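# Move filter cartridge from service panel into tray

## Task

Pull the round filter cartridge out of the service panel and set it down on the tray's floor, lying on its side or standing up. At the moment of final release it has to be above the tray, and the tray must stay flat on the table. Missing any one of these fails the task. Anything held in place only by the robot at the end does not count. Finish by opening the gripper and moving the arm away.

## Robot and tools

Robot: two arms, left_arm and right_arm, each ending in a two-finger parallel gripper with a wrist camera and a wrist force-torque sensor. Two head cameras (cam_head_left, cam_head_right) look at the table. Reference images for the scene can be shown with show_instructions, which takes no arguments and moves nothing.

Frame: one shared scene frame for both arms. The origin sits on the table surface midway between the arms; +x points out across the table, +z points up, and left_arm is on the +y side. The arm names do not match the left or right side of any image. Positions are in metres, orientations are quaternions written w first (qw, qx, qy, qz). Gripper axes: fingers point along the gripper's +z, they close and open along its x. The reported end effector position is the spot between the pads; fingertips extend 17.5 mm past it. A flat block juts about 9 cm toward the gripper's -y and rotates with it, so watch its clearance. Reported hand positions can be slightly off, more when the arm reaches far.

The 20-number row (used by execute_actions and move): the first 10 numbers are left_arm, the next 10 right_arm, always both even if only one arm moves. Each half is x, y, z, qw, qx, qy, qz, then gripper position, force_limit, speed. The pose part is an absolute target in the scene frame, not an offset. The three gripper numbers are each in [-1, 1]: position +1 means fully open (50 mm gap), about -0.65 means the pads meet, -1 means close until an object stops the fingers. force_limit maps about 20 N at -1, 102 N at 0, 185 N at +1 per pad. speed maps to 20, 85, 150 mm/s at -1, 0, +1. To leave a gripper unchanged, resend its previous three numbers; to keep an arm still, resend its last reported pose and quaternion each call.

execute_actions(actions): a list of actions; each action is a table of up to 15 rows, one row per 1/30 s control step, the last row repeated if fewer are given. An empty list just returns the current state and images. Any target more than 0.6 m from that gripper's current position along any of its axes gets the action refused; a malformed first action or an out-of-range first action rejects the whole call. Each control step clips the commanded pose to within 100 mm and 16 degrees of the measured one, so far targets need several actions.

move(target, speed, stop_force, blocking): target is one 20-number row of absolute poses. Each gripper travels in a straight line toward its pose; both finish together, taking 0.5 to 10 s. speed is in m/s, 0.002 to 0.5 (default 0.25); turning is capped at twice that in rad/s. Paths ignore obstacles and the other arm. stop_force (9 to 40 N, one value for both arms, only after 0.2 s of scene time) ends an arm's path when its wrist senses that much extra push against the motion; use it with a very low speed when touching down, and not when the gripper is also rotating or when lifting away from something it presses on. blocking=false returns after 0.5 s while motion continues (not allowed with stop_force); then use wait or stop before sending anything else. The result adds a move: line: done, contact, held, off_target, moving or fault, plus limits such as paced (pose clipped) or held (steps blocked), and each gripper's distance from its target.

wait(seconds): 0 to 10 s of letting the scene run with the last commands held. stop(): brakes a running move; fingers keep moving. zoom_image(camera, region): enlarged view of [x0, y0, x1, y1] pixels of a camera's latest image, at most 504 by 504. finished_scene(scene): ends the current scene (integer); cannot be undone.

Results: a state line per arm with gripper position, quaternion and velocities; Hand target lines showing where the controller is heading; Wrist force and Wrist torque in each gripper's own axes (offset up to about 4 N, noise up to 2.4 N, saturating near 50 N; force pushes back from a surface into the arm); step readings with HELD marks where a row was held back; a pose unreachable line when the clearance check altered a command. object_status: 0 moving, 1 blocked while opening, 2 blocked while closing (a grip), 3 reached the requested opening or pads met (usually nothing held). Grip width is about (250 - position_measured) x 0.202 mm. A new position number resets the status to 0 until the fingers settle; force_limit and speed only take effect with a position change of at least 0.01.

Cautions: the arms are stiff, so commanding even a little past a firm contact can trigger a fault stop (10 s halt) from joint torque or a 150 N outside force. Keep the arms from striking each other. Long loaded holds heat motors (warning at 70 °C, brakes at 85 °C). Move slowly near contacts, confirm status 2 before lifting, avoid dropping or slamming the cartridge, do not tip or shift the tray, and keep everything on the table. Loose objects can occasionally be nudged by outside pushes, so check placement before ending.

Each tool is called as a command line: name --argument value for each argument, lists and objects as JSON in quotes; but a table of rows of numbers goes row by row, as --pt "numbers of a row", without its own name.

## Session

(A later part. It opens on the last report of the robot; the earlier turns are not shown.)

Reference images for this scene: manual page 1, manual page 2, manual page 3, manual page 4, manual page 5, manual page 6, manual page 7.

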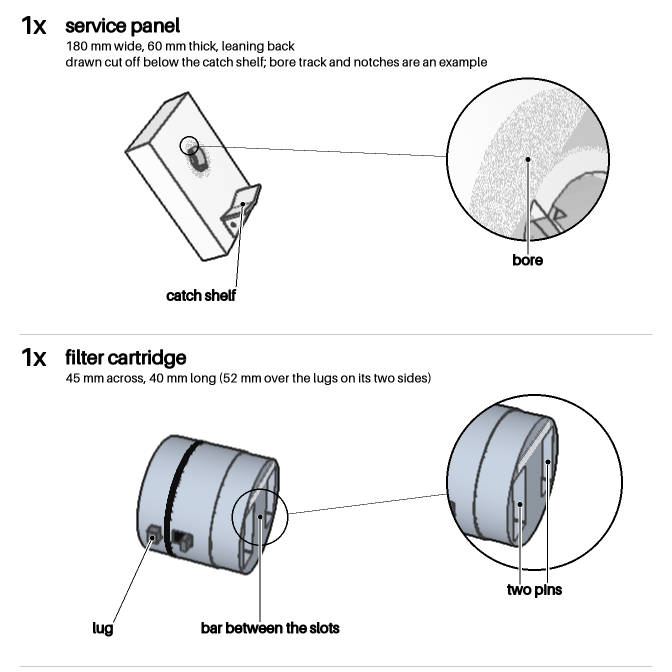

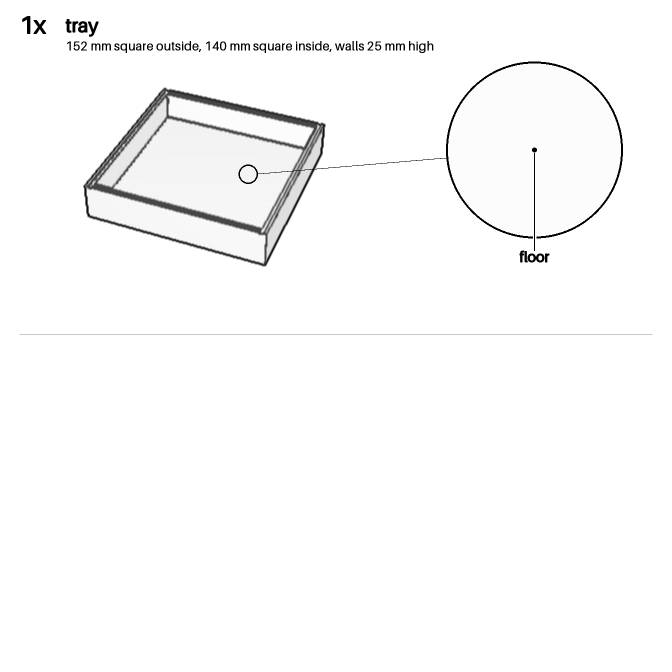

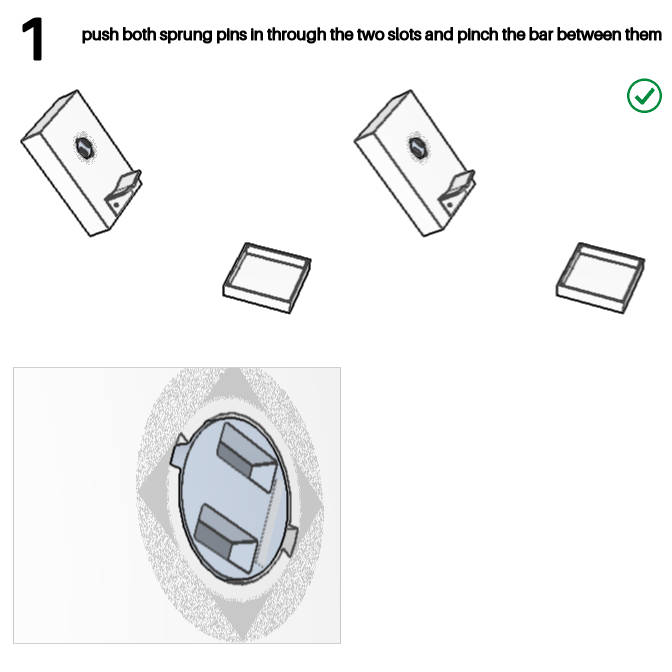

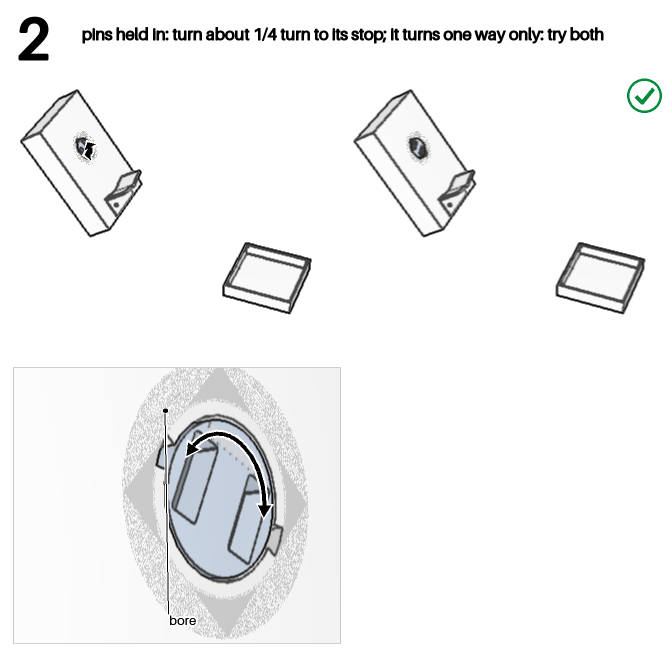

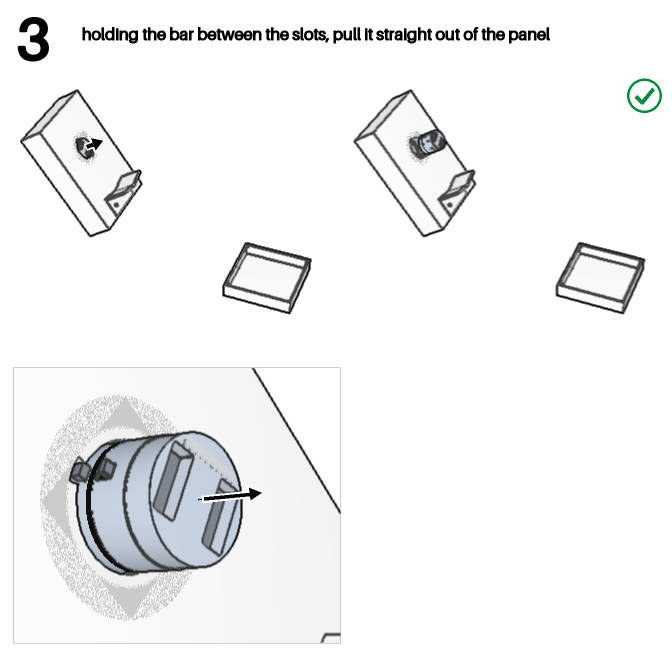

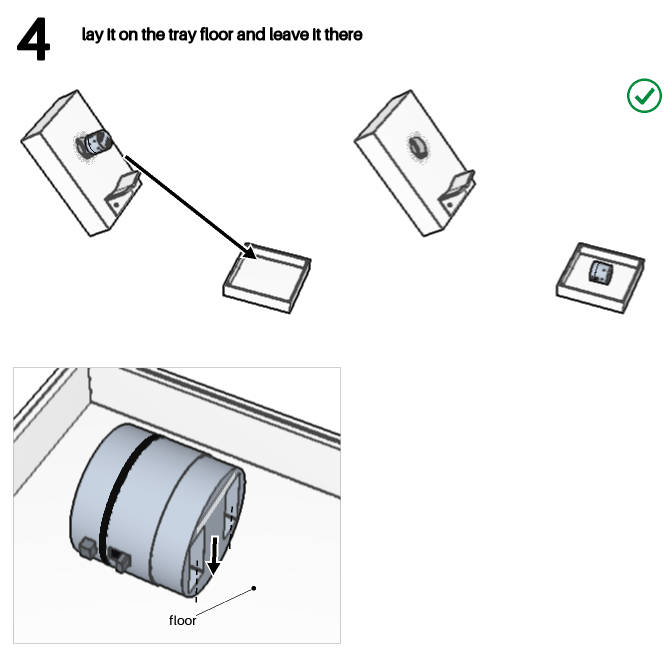

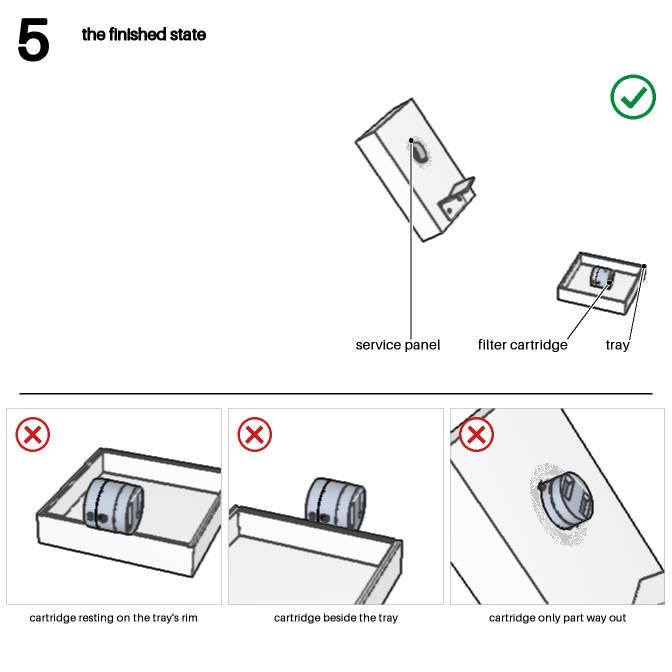

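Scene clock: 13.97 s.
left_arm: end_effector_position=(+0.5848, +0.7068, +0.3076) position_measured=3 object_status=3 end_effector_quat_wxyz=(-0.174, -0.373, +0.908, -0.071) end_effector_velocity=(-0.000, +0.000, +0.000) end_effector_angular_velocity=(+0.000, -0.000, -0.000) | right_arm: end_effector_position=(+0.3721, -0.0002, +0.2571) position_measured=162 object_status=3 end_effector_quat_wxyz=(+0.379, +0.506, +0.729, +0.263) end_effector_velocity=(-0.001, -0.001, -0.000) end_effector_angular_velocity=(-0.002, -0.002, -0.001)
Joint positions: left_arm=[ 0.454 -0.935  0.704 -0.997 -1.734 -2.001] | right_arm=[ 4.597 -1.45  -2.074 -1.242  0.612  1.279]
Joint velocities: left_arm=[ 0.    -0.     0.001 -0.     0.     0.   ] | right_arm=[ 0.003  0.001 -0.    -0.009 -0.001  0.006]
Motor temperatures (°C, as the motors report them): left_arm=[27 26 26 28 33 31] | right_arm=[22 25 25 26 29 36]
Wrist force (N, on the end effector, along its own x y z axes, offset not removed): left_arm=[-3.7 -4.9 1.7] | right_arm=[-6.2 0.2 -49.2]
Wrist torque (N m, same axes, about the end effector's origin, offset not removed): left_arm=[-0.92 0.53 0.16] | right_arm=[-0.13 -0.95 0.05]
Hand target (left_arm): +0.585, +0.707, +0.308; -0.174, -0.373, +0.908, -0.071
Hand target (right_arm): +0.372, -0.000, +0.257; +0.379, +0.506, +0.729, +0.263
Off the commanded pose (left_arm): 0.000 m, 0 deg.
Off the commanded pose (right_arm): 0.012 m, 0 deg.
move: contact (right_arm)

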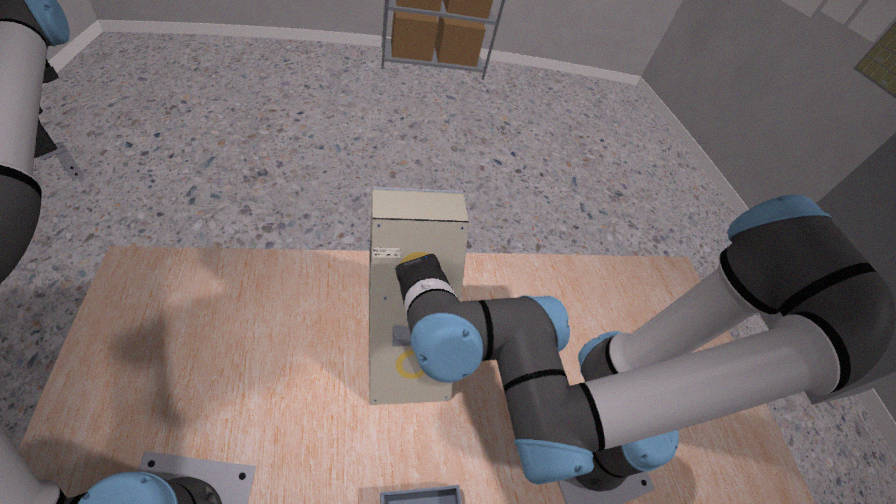

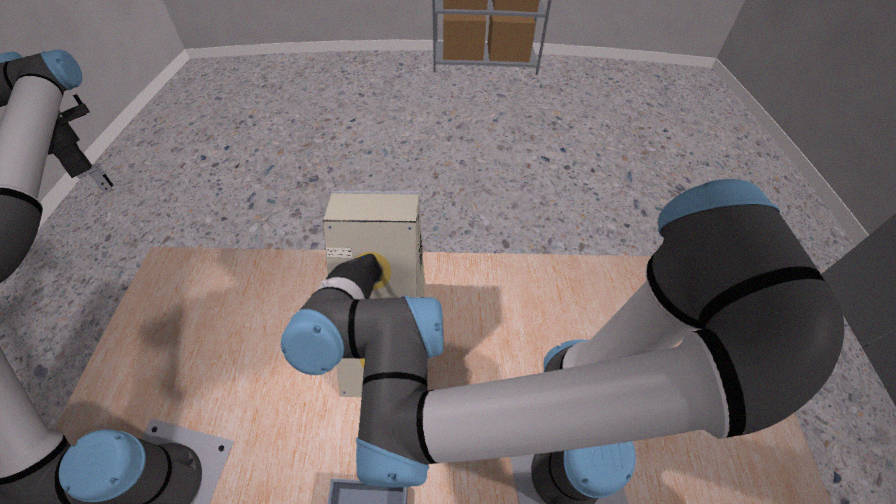

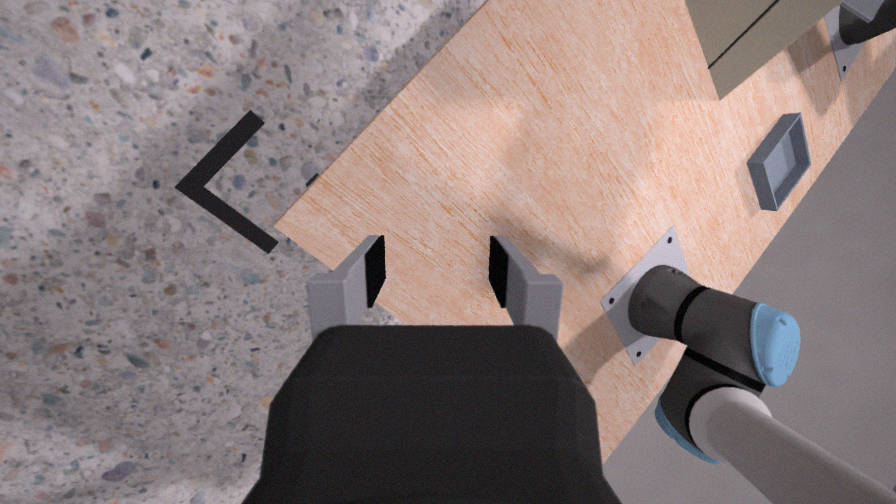

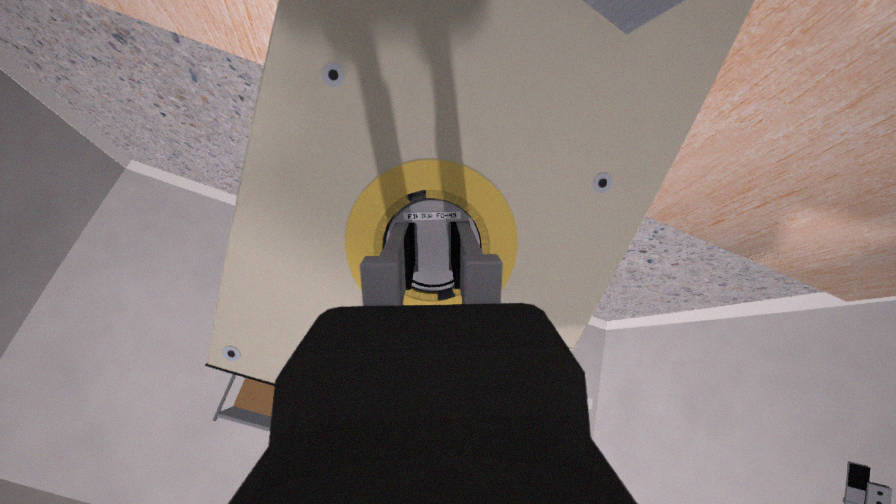

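move --target '[0.5848,0.7068,0.3076,-0.174,-0.373,0.908,-0.071,1,0,0, 0.3718,-0.0005,0.2574,0.3793,0.5056,0.7288,0.2632,-1,-0.3,-1]' --speed 0.004

move --target '[0.5848,0.7068,0.3076,-0.174,-0.373,0.908,-0.071,1,0,0, 0.3718,-0.0005,0.2574,0.3700,0.5307,0.7108,0.2762,-1,-0.3,-1]' --speed 0.04

Scene clock: 14.90 s.
left_arm: end_effector_position=(+0.5848, +0.7068, +0.3076) position_measured=3 object_status=3 end_effector_quat_wxyz=(-0.174, -0.373, +0.908, -0.071) end_effector_velocity=(+0.001, -0.001, -0.001) end_effector_angular_velocity=(-0.000, +0.000, -0.001) | right_arm: end_effector_position=(+0.3718, -0.0005, +0.2574) position_measured=183 object_status=2 end_effector_quat_wxyz=(+0.379, +0.506, +0.729, +0.263) end_effector_velocity=(-0.000, +0.000, -0.000) end_effector_angular_velocity=(-0.001, -0.001, -0.000)
Joint positions: left_arm=[ 0.454 -0.935  0.704 -0.997 -1.734 -2.001] | right_arm=[ 4.597 -1.449 -2.074 -1.245  0.612  1.28 ]
Joint velocities: left_arm=[-0.001  0.001 -0.    -0.    -0.    -0.   ] | right_arm=[ 0.001 -0.001  0.    -0.001 -0.     0.001]
Motor temperatures (°C, as the motors report them): left_arm=[27 26 26 28 33 31] | right_arm=[22 25 25 26 29 36]
Wrist force (N, on the end effector, along its own x y z axes, offset not removed): left_arm=[-2.2 1.8 -1.2] | right_arm=[4.4 -0.3 -0.1]
Wrist torque (N m, same axes, about the end effector's origin, offset not removed): left_arm=[0.04 0.29 0.15] | right_arm=[0.02 0.21 0.04]
Hand target (left_arm): +0.585, +0.707, +0.308; -0.174, -0.373, +0.908, -0.071
Hand target (right_arm): +0.372, -0.001, +0.257; +0.379, +0.506, +0.729, +0.263
Off the commanded pose (left_arm): 0.000 m, 0 deg.
Off the commanded pose (right_arm): 0.000 m, 0 deg.
move: done

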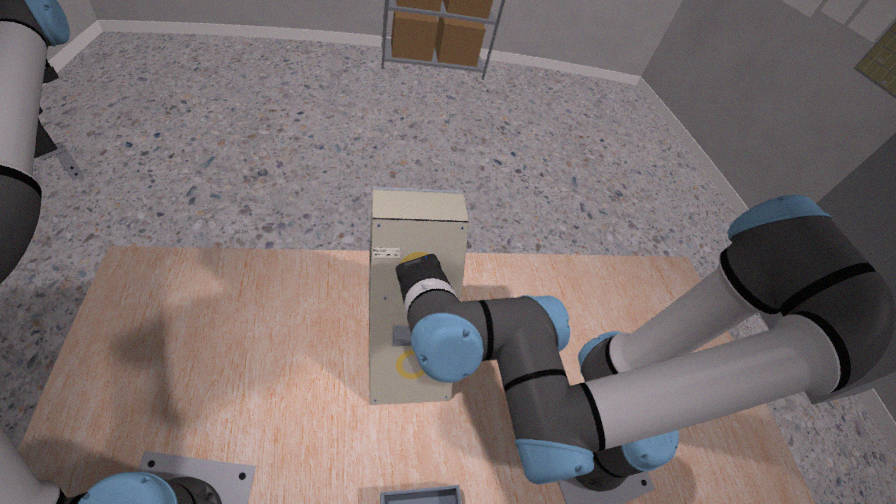

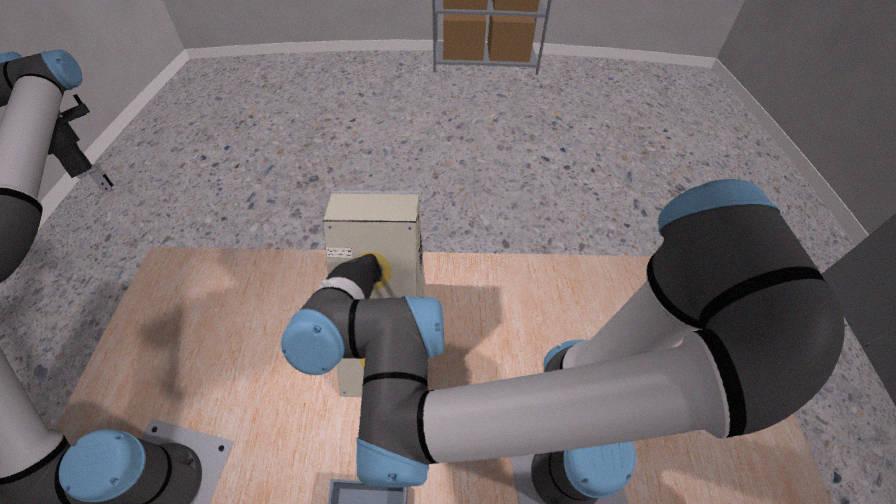

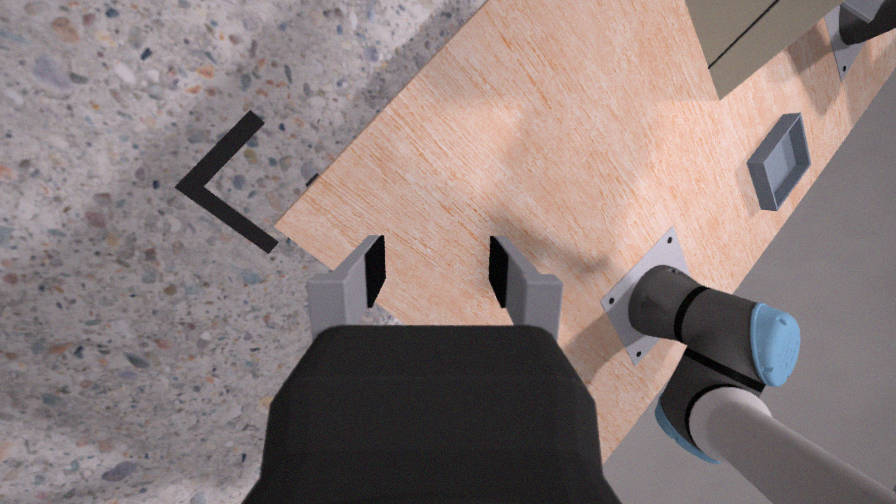

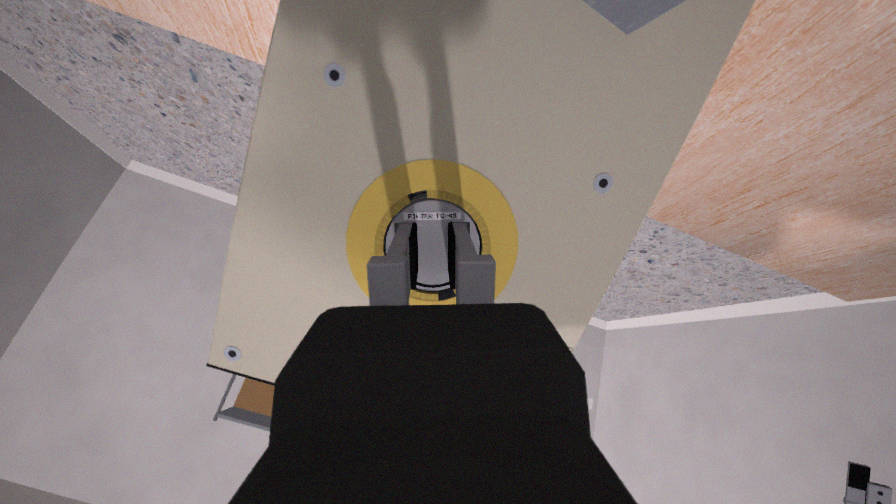

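Scene clock: 16.03 s.
left_arm: end_effector_position=(+0.5848, +0.7068, +0.3076) position_measured=3 object_status=3 end_effector_quat_wxyz=(-0.174, -0.373, +0.908, -0.071) end_effector_velocity=(+0.000, -0.001, -0.000) end_effector_angular_velocity=(-0.000, +0.001, -0.001) | right_arm: end_effector_position=(+0.3718, -0.0005, +0.2574) position_measured=183 object_status=2 end_effector_quat_wxyz=(+0.370, +0.530, +0.711, +0.276) end_effector_velocity=(-0.000, -0.000, -0.000) end_effector_angular_velocity=(+0.012, -0.001, -0.009)
Joint positions: left_arm=[ 0.454 -0.935  0.704 -0.997 -1.734 -2.001] | right_arm=[ 4.597 -1.445 -2.076 -1.245  0.612  1.347]
Joint velocities: left_arm=[-0.001  0.     0.     0.     0.    -0.   ] | right_arm=[ 0.001  0.001 -0.001 -0.001 -0.001  0.017]
Motor temperatures (°C, as the motors report them): left_arm=[27 26 26 28 33 31] | right_arm=[22 25 25 26 29 36]
Wrist force (N, on the end effector, along its own x y z axes, offset not removed): left_arm=[1.7 -2.7 0.9] | right_arm=[5.8 1.4 -1.0]
Wrist torque (N m, same axes, about the end effector's origin, offset not removed): left_arm=[-0.51 -0.38 0.15] | right_arm=[-0.04 0.12 -0.06]
Hand target (left_arm): +0.585, +0.707, +0.308; -0.174, -0.373, +0.908, -0.071
Hand target (right_arm): +0.372, -0.000, +0.257; +0.370, +0.531, +0.711, +0.276
Off the commanded pose (left_arm): 0.000 m, 0 deg.
Off the commanded pose (right_arm): 0.000 m, 0 deg.
move: done

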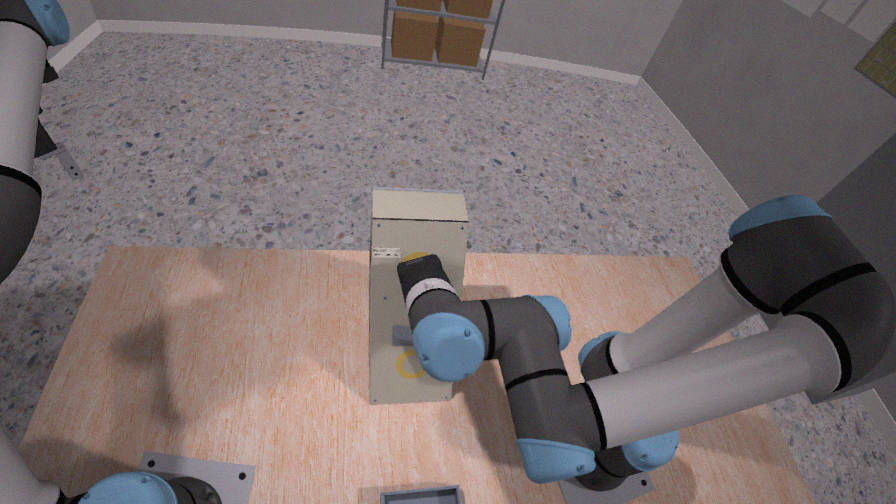

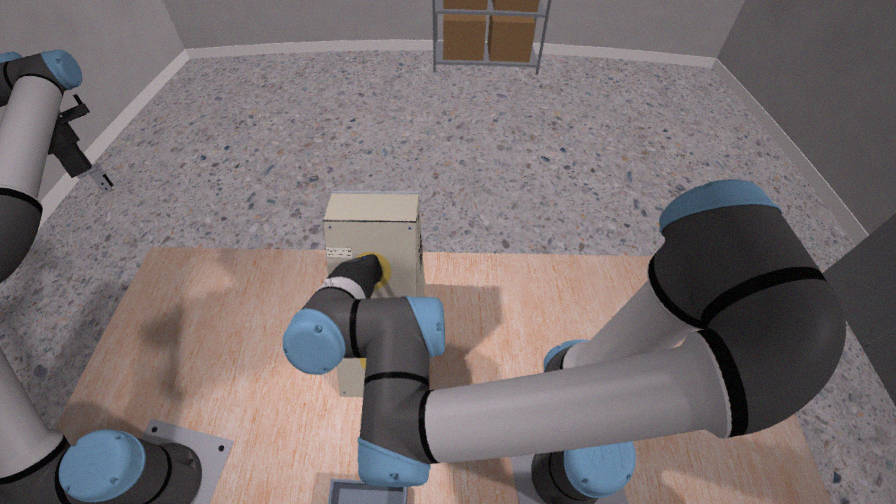

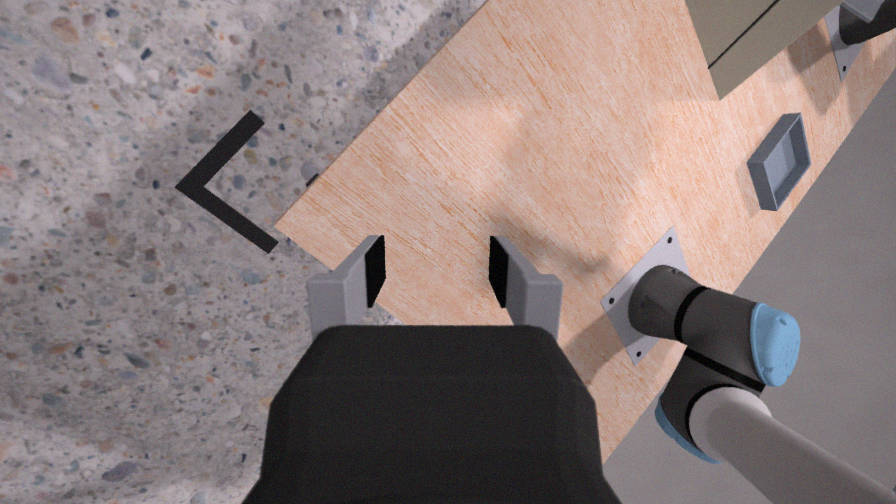

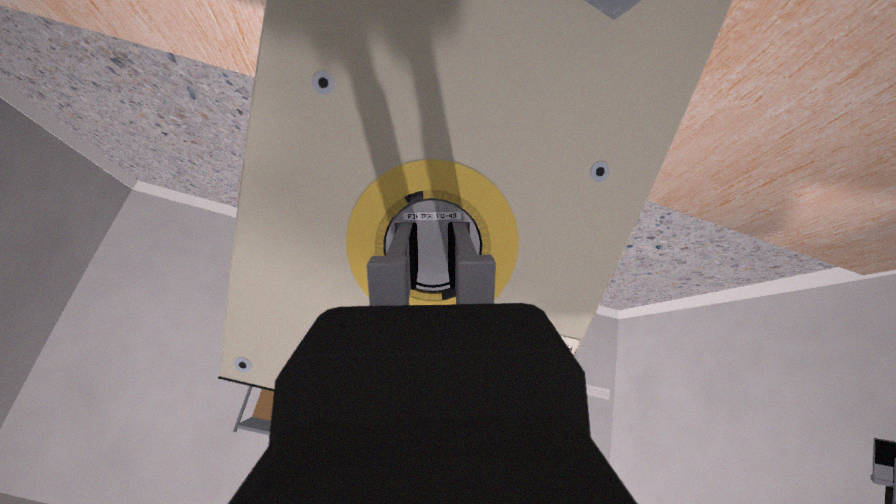

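move --target '[0.5848,0.7068,0.3076,-0.174,-0.373,0.908,-0.071,1,0,0, 0.3718,-0.0003,0.2574,0.3537,0.5702,0.6794,0.2968,-1,-0.3,-1]' --speed 0.05

Scene clock: 17.63 s.
left_arm: end_effector_position=(+0.5848, +0.7068, +0.3076) position_measured=3 object_status=3 end_effector_quat_wxyz=(-0.174, -0.373, +0.908, -0.071) end_effector_velocity=(+0.000, +0.000, -0.002) end_effector_angular_velocity=(-0.001, +0.003, +0.002) | right_arm: end_effector_position=(+0.3718, -0.0003, +0.2574) position_measured=183 object_status=2 end_effector_quat_wxyz=(+0.354, +0.570, +0.680, +0.296) end_effector_velocity=(+0.000, -0.000, +0.001) end_effector_angular_velocity=(+0.015, -0.001, -0.010)
Joint positions: left_arm=[ 0.454 -0.935  0.704 -0.997 -1.734 -2.001] | right_arm=[ 4.596 -1.438 -2.081 -1.247  0.612  1.46 ]
Joint velocities: left_arm=[ 0.     0.003 -0.     0.001 -0.    -0.002] | right_arm=[-0.001  0.003  0.    -0.001 -0.001  0.016]
Motor temperatures (°C, as the motors report them): left_arm=[27 26 26 28 33 31] | right_arm=[22 25 25 26 29 36]
Wrist force (N, on the end effector, along its own x y z axes, offset not removed): left_arm=[-1.3 0.3 -1.6] | right_arm=[3.8 0.6 -3.0]
Wrist torque (N m, same axes, about the end effector's origin, offset not removed): left_arm=[-0.22 0.23 0.10] | right_arm=[0.08 -0.14 -0.11]
Hand target (left_arm): +0.585, +0.707, +0.308; -0.174, -0.373, +0.908, -0.071
Hand target (right_arm): +0.372, -0.000, +0.257; +0.354, +0.570, +0.679, +0.297
Off the commanded pose (left_arm): 0.000 m, 0 deg.
Off the commanded pose (right_arm): 0.000 m, 0 deg.
move: done

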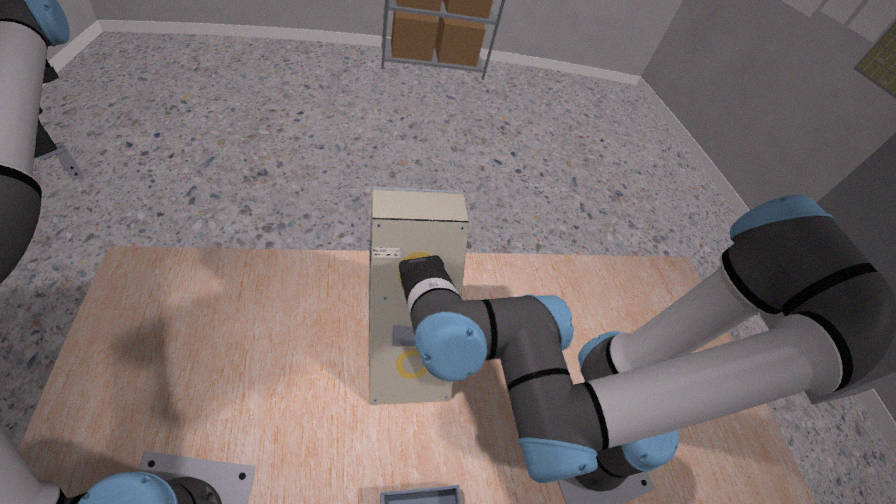

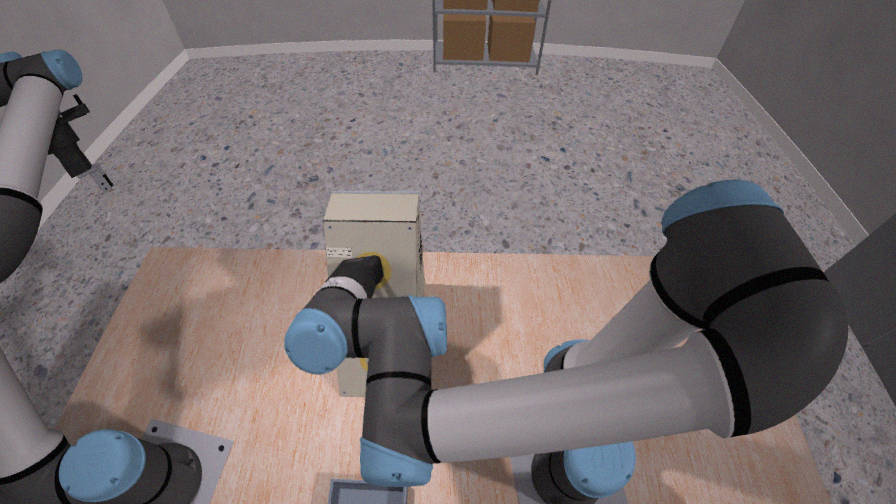

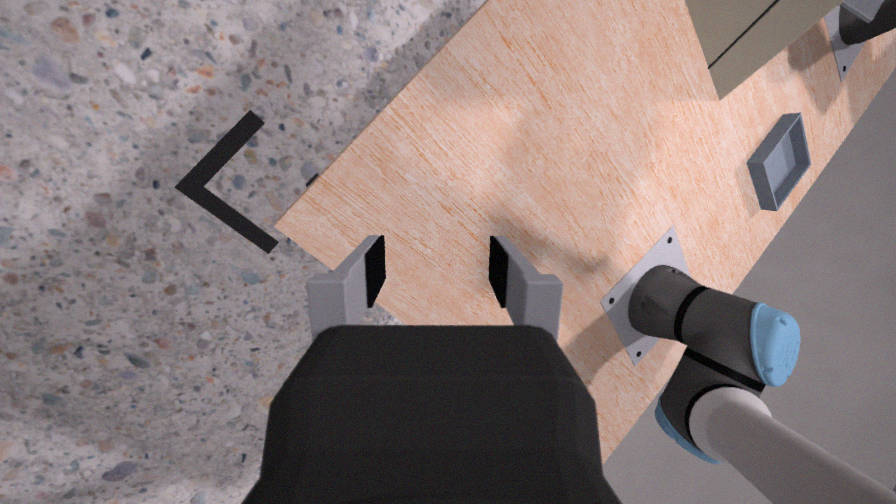

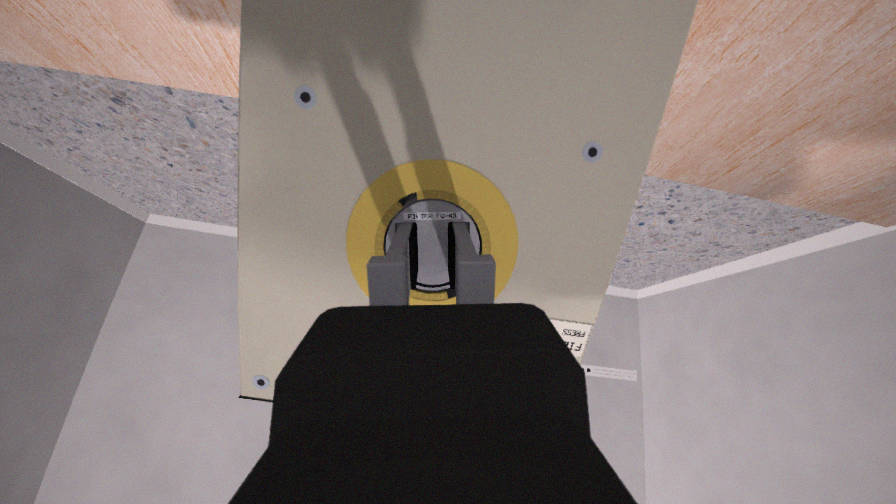

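φ=204 (ψ=147).

move --target '[0.5848,0.7068,0.3076,-0.174,-0.373,0.908,-0.071,1,0,0, 0.3718,-0.0002,0.2574,0.2515,0.7439,0.4831,0.3872,-1,-0.3,-1]' --speed 0.12

Scene clock: 20.67 s.
left_arm: end_effector_position=(+0.5848, +0.7068, +0.3076) position_measured=3 object_status=3 end_effector_quat_wxyz=(-0.174, -0.373, +0.908, -0.071) end_effector_velocity=(+0.001, -0.001, -0.000) end_effector_angular_velocity=(-0.000, +0.000, -0.002) | right_arm: end_effector_position=(+0.3718, -0.0002, +0.2574) position_measured=183 object_status=2 end_effector_quat_wxyz=(+0.252, +0.743, +0.484, +0.387) end_effector_velocity=(-0.000, +0.000, -0.000) end_effector_angular_velocity=(+0.011, -0.002, -0.009)
Joint positions: left_arm=[ 0.454 -0.935  0.704 -0.997 -1.734 -2.001] | right_arm=[ 4.6   -1.401 -2.114 -1.256  0.612  2.059]
Joint velocities: left_arm=[-0.002  0.001 -0.    -0.     0.     0.   ] | right_arm=[ 0.002 -0.001  0.    -0.004 -0.002  0.02 ]
Motor temperatures (°C, as the motors report them): left_arm=[27 26 26 28 33 31] | right_arm=[22 25 25 26 29 36]
Wrist force (N, on the end effector, along its own x y z axes, offset not removed): left_arm=[-0.9 -2.7 0.8] | right_arm=[9.6 0.3 -5.6]
Wrist torque (N m, same axes, about the end effector's origin, offset not removed): left_arm=[-0.53 0.04 0.06] | right_arm=[0.07 0.06 -0.08]
Hand target (left_arm): +0.585, +0.707, +0.308; -0.174, -0.373, +0.908, -0.071
Hand target (right_arm): +0.372, -0.000, +0.257; +0.251, +0.744, +0.483, +0.387
Off the commanded pose (left_arm): 0.000 m, 0 deg.
Off the commanded pose (right_arm): 0.000 m, 0 deg.
move: done

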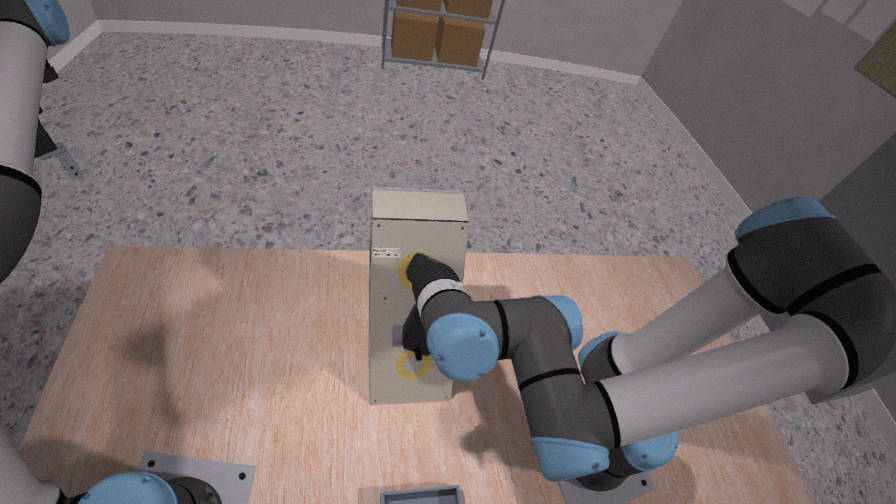

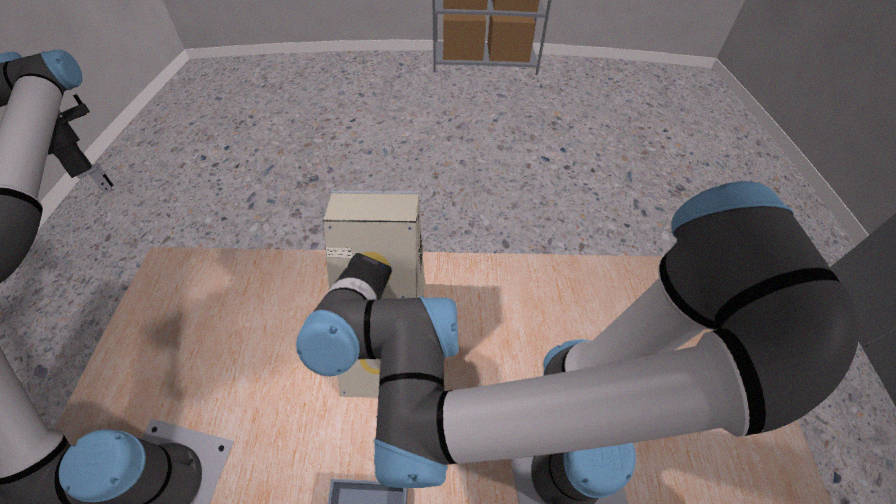

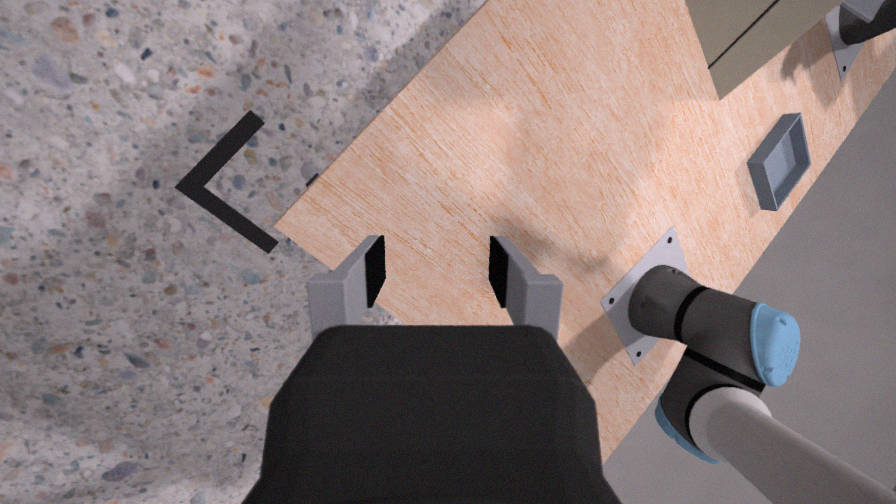

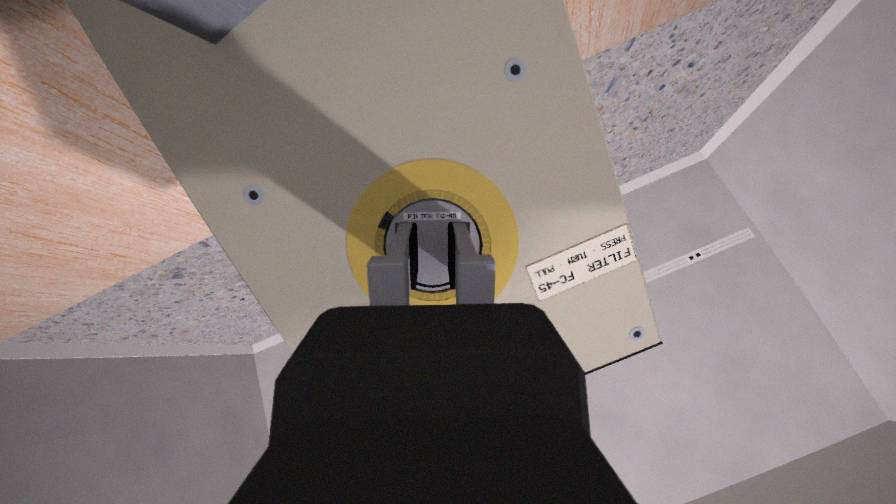

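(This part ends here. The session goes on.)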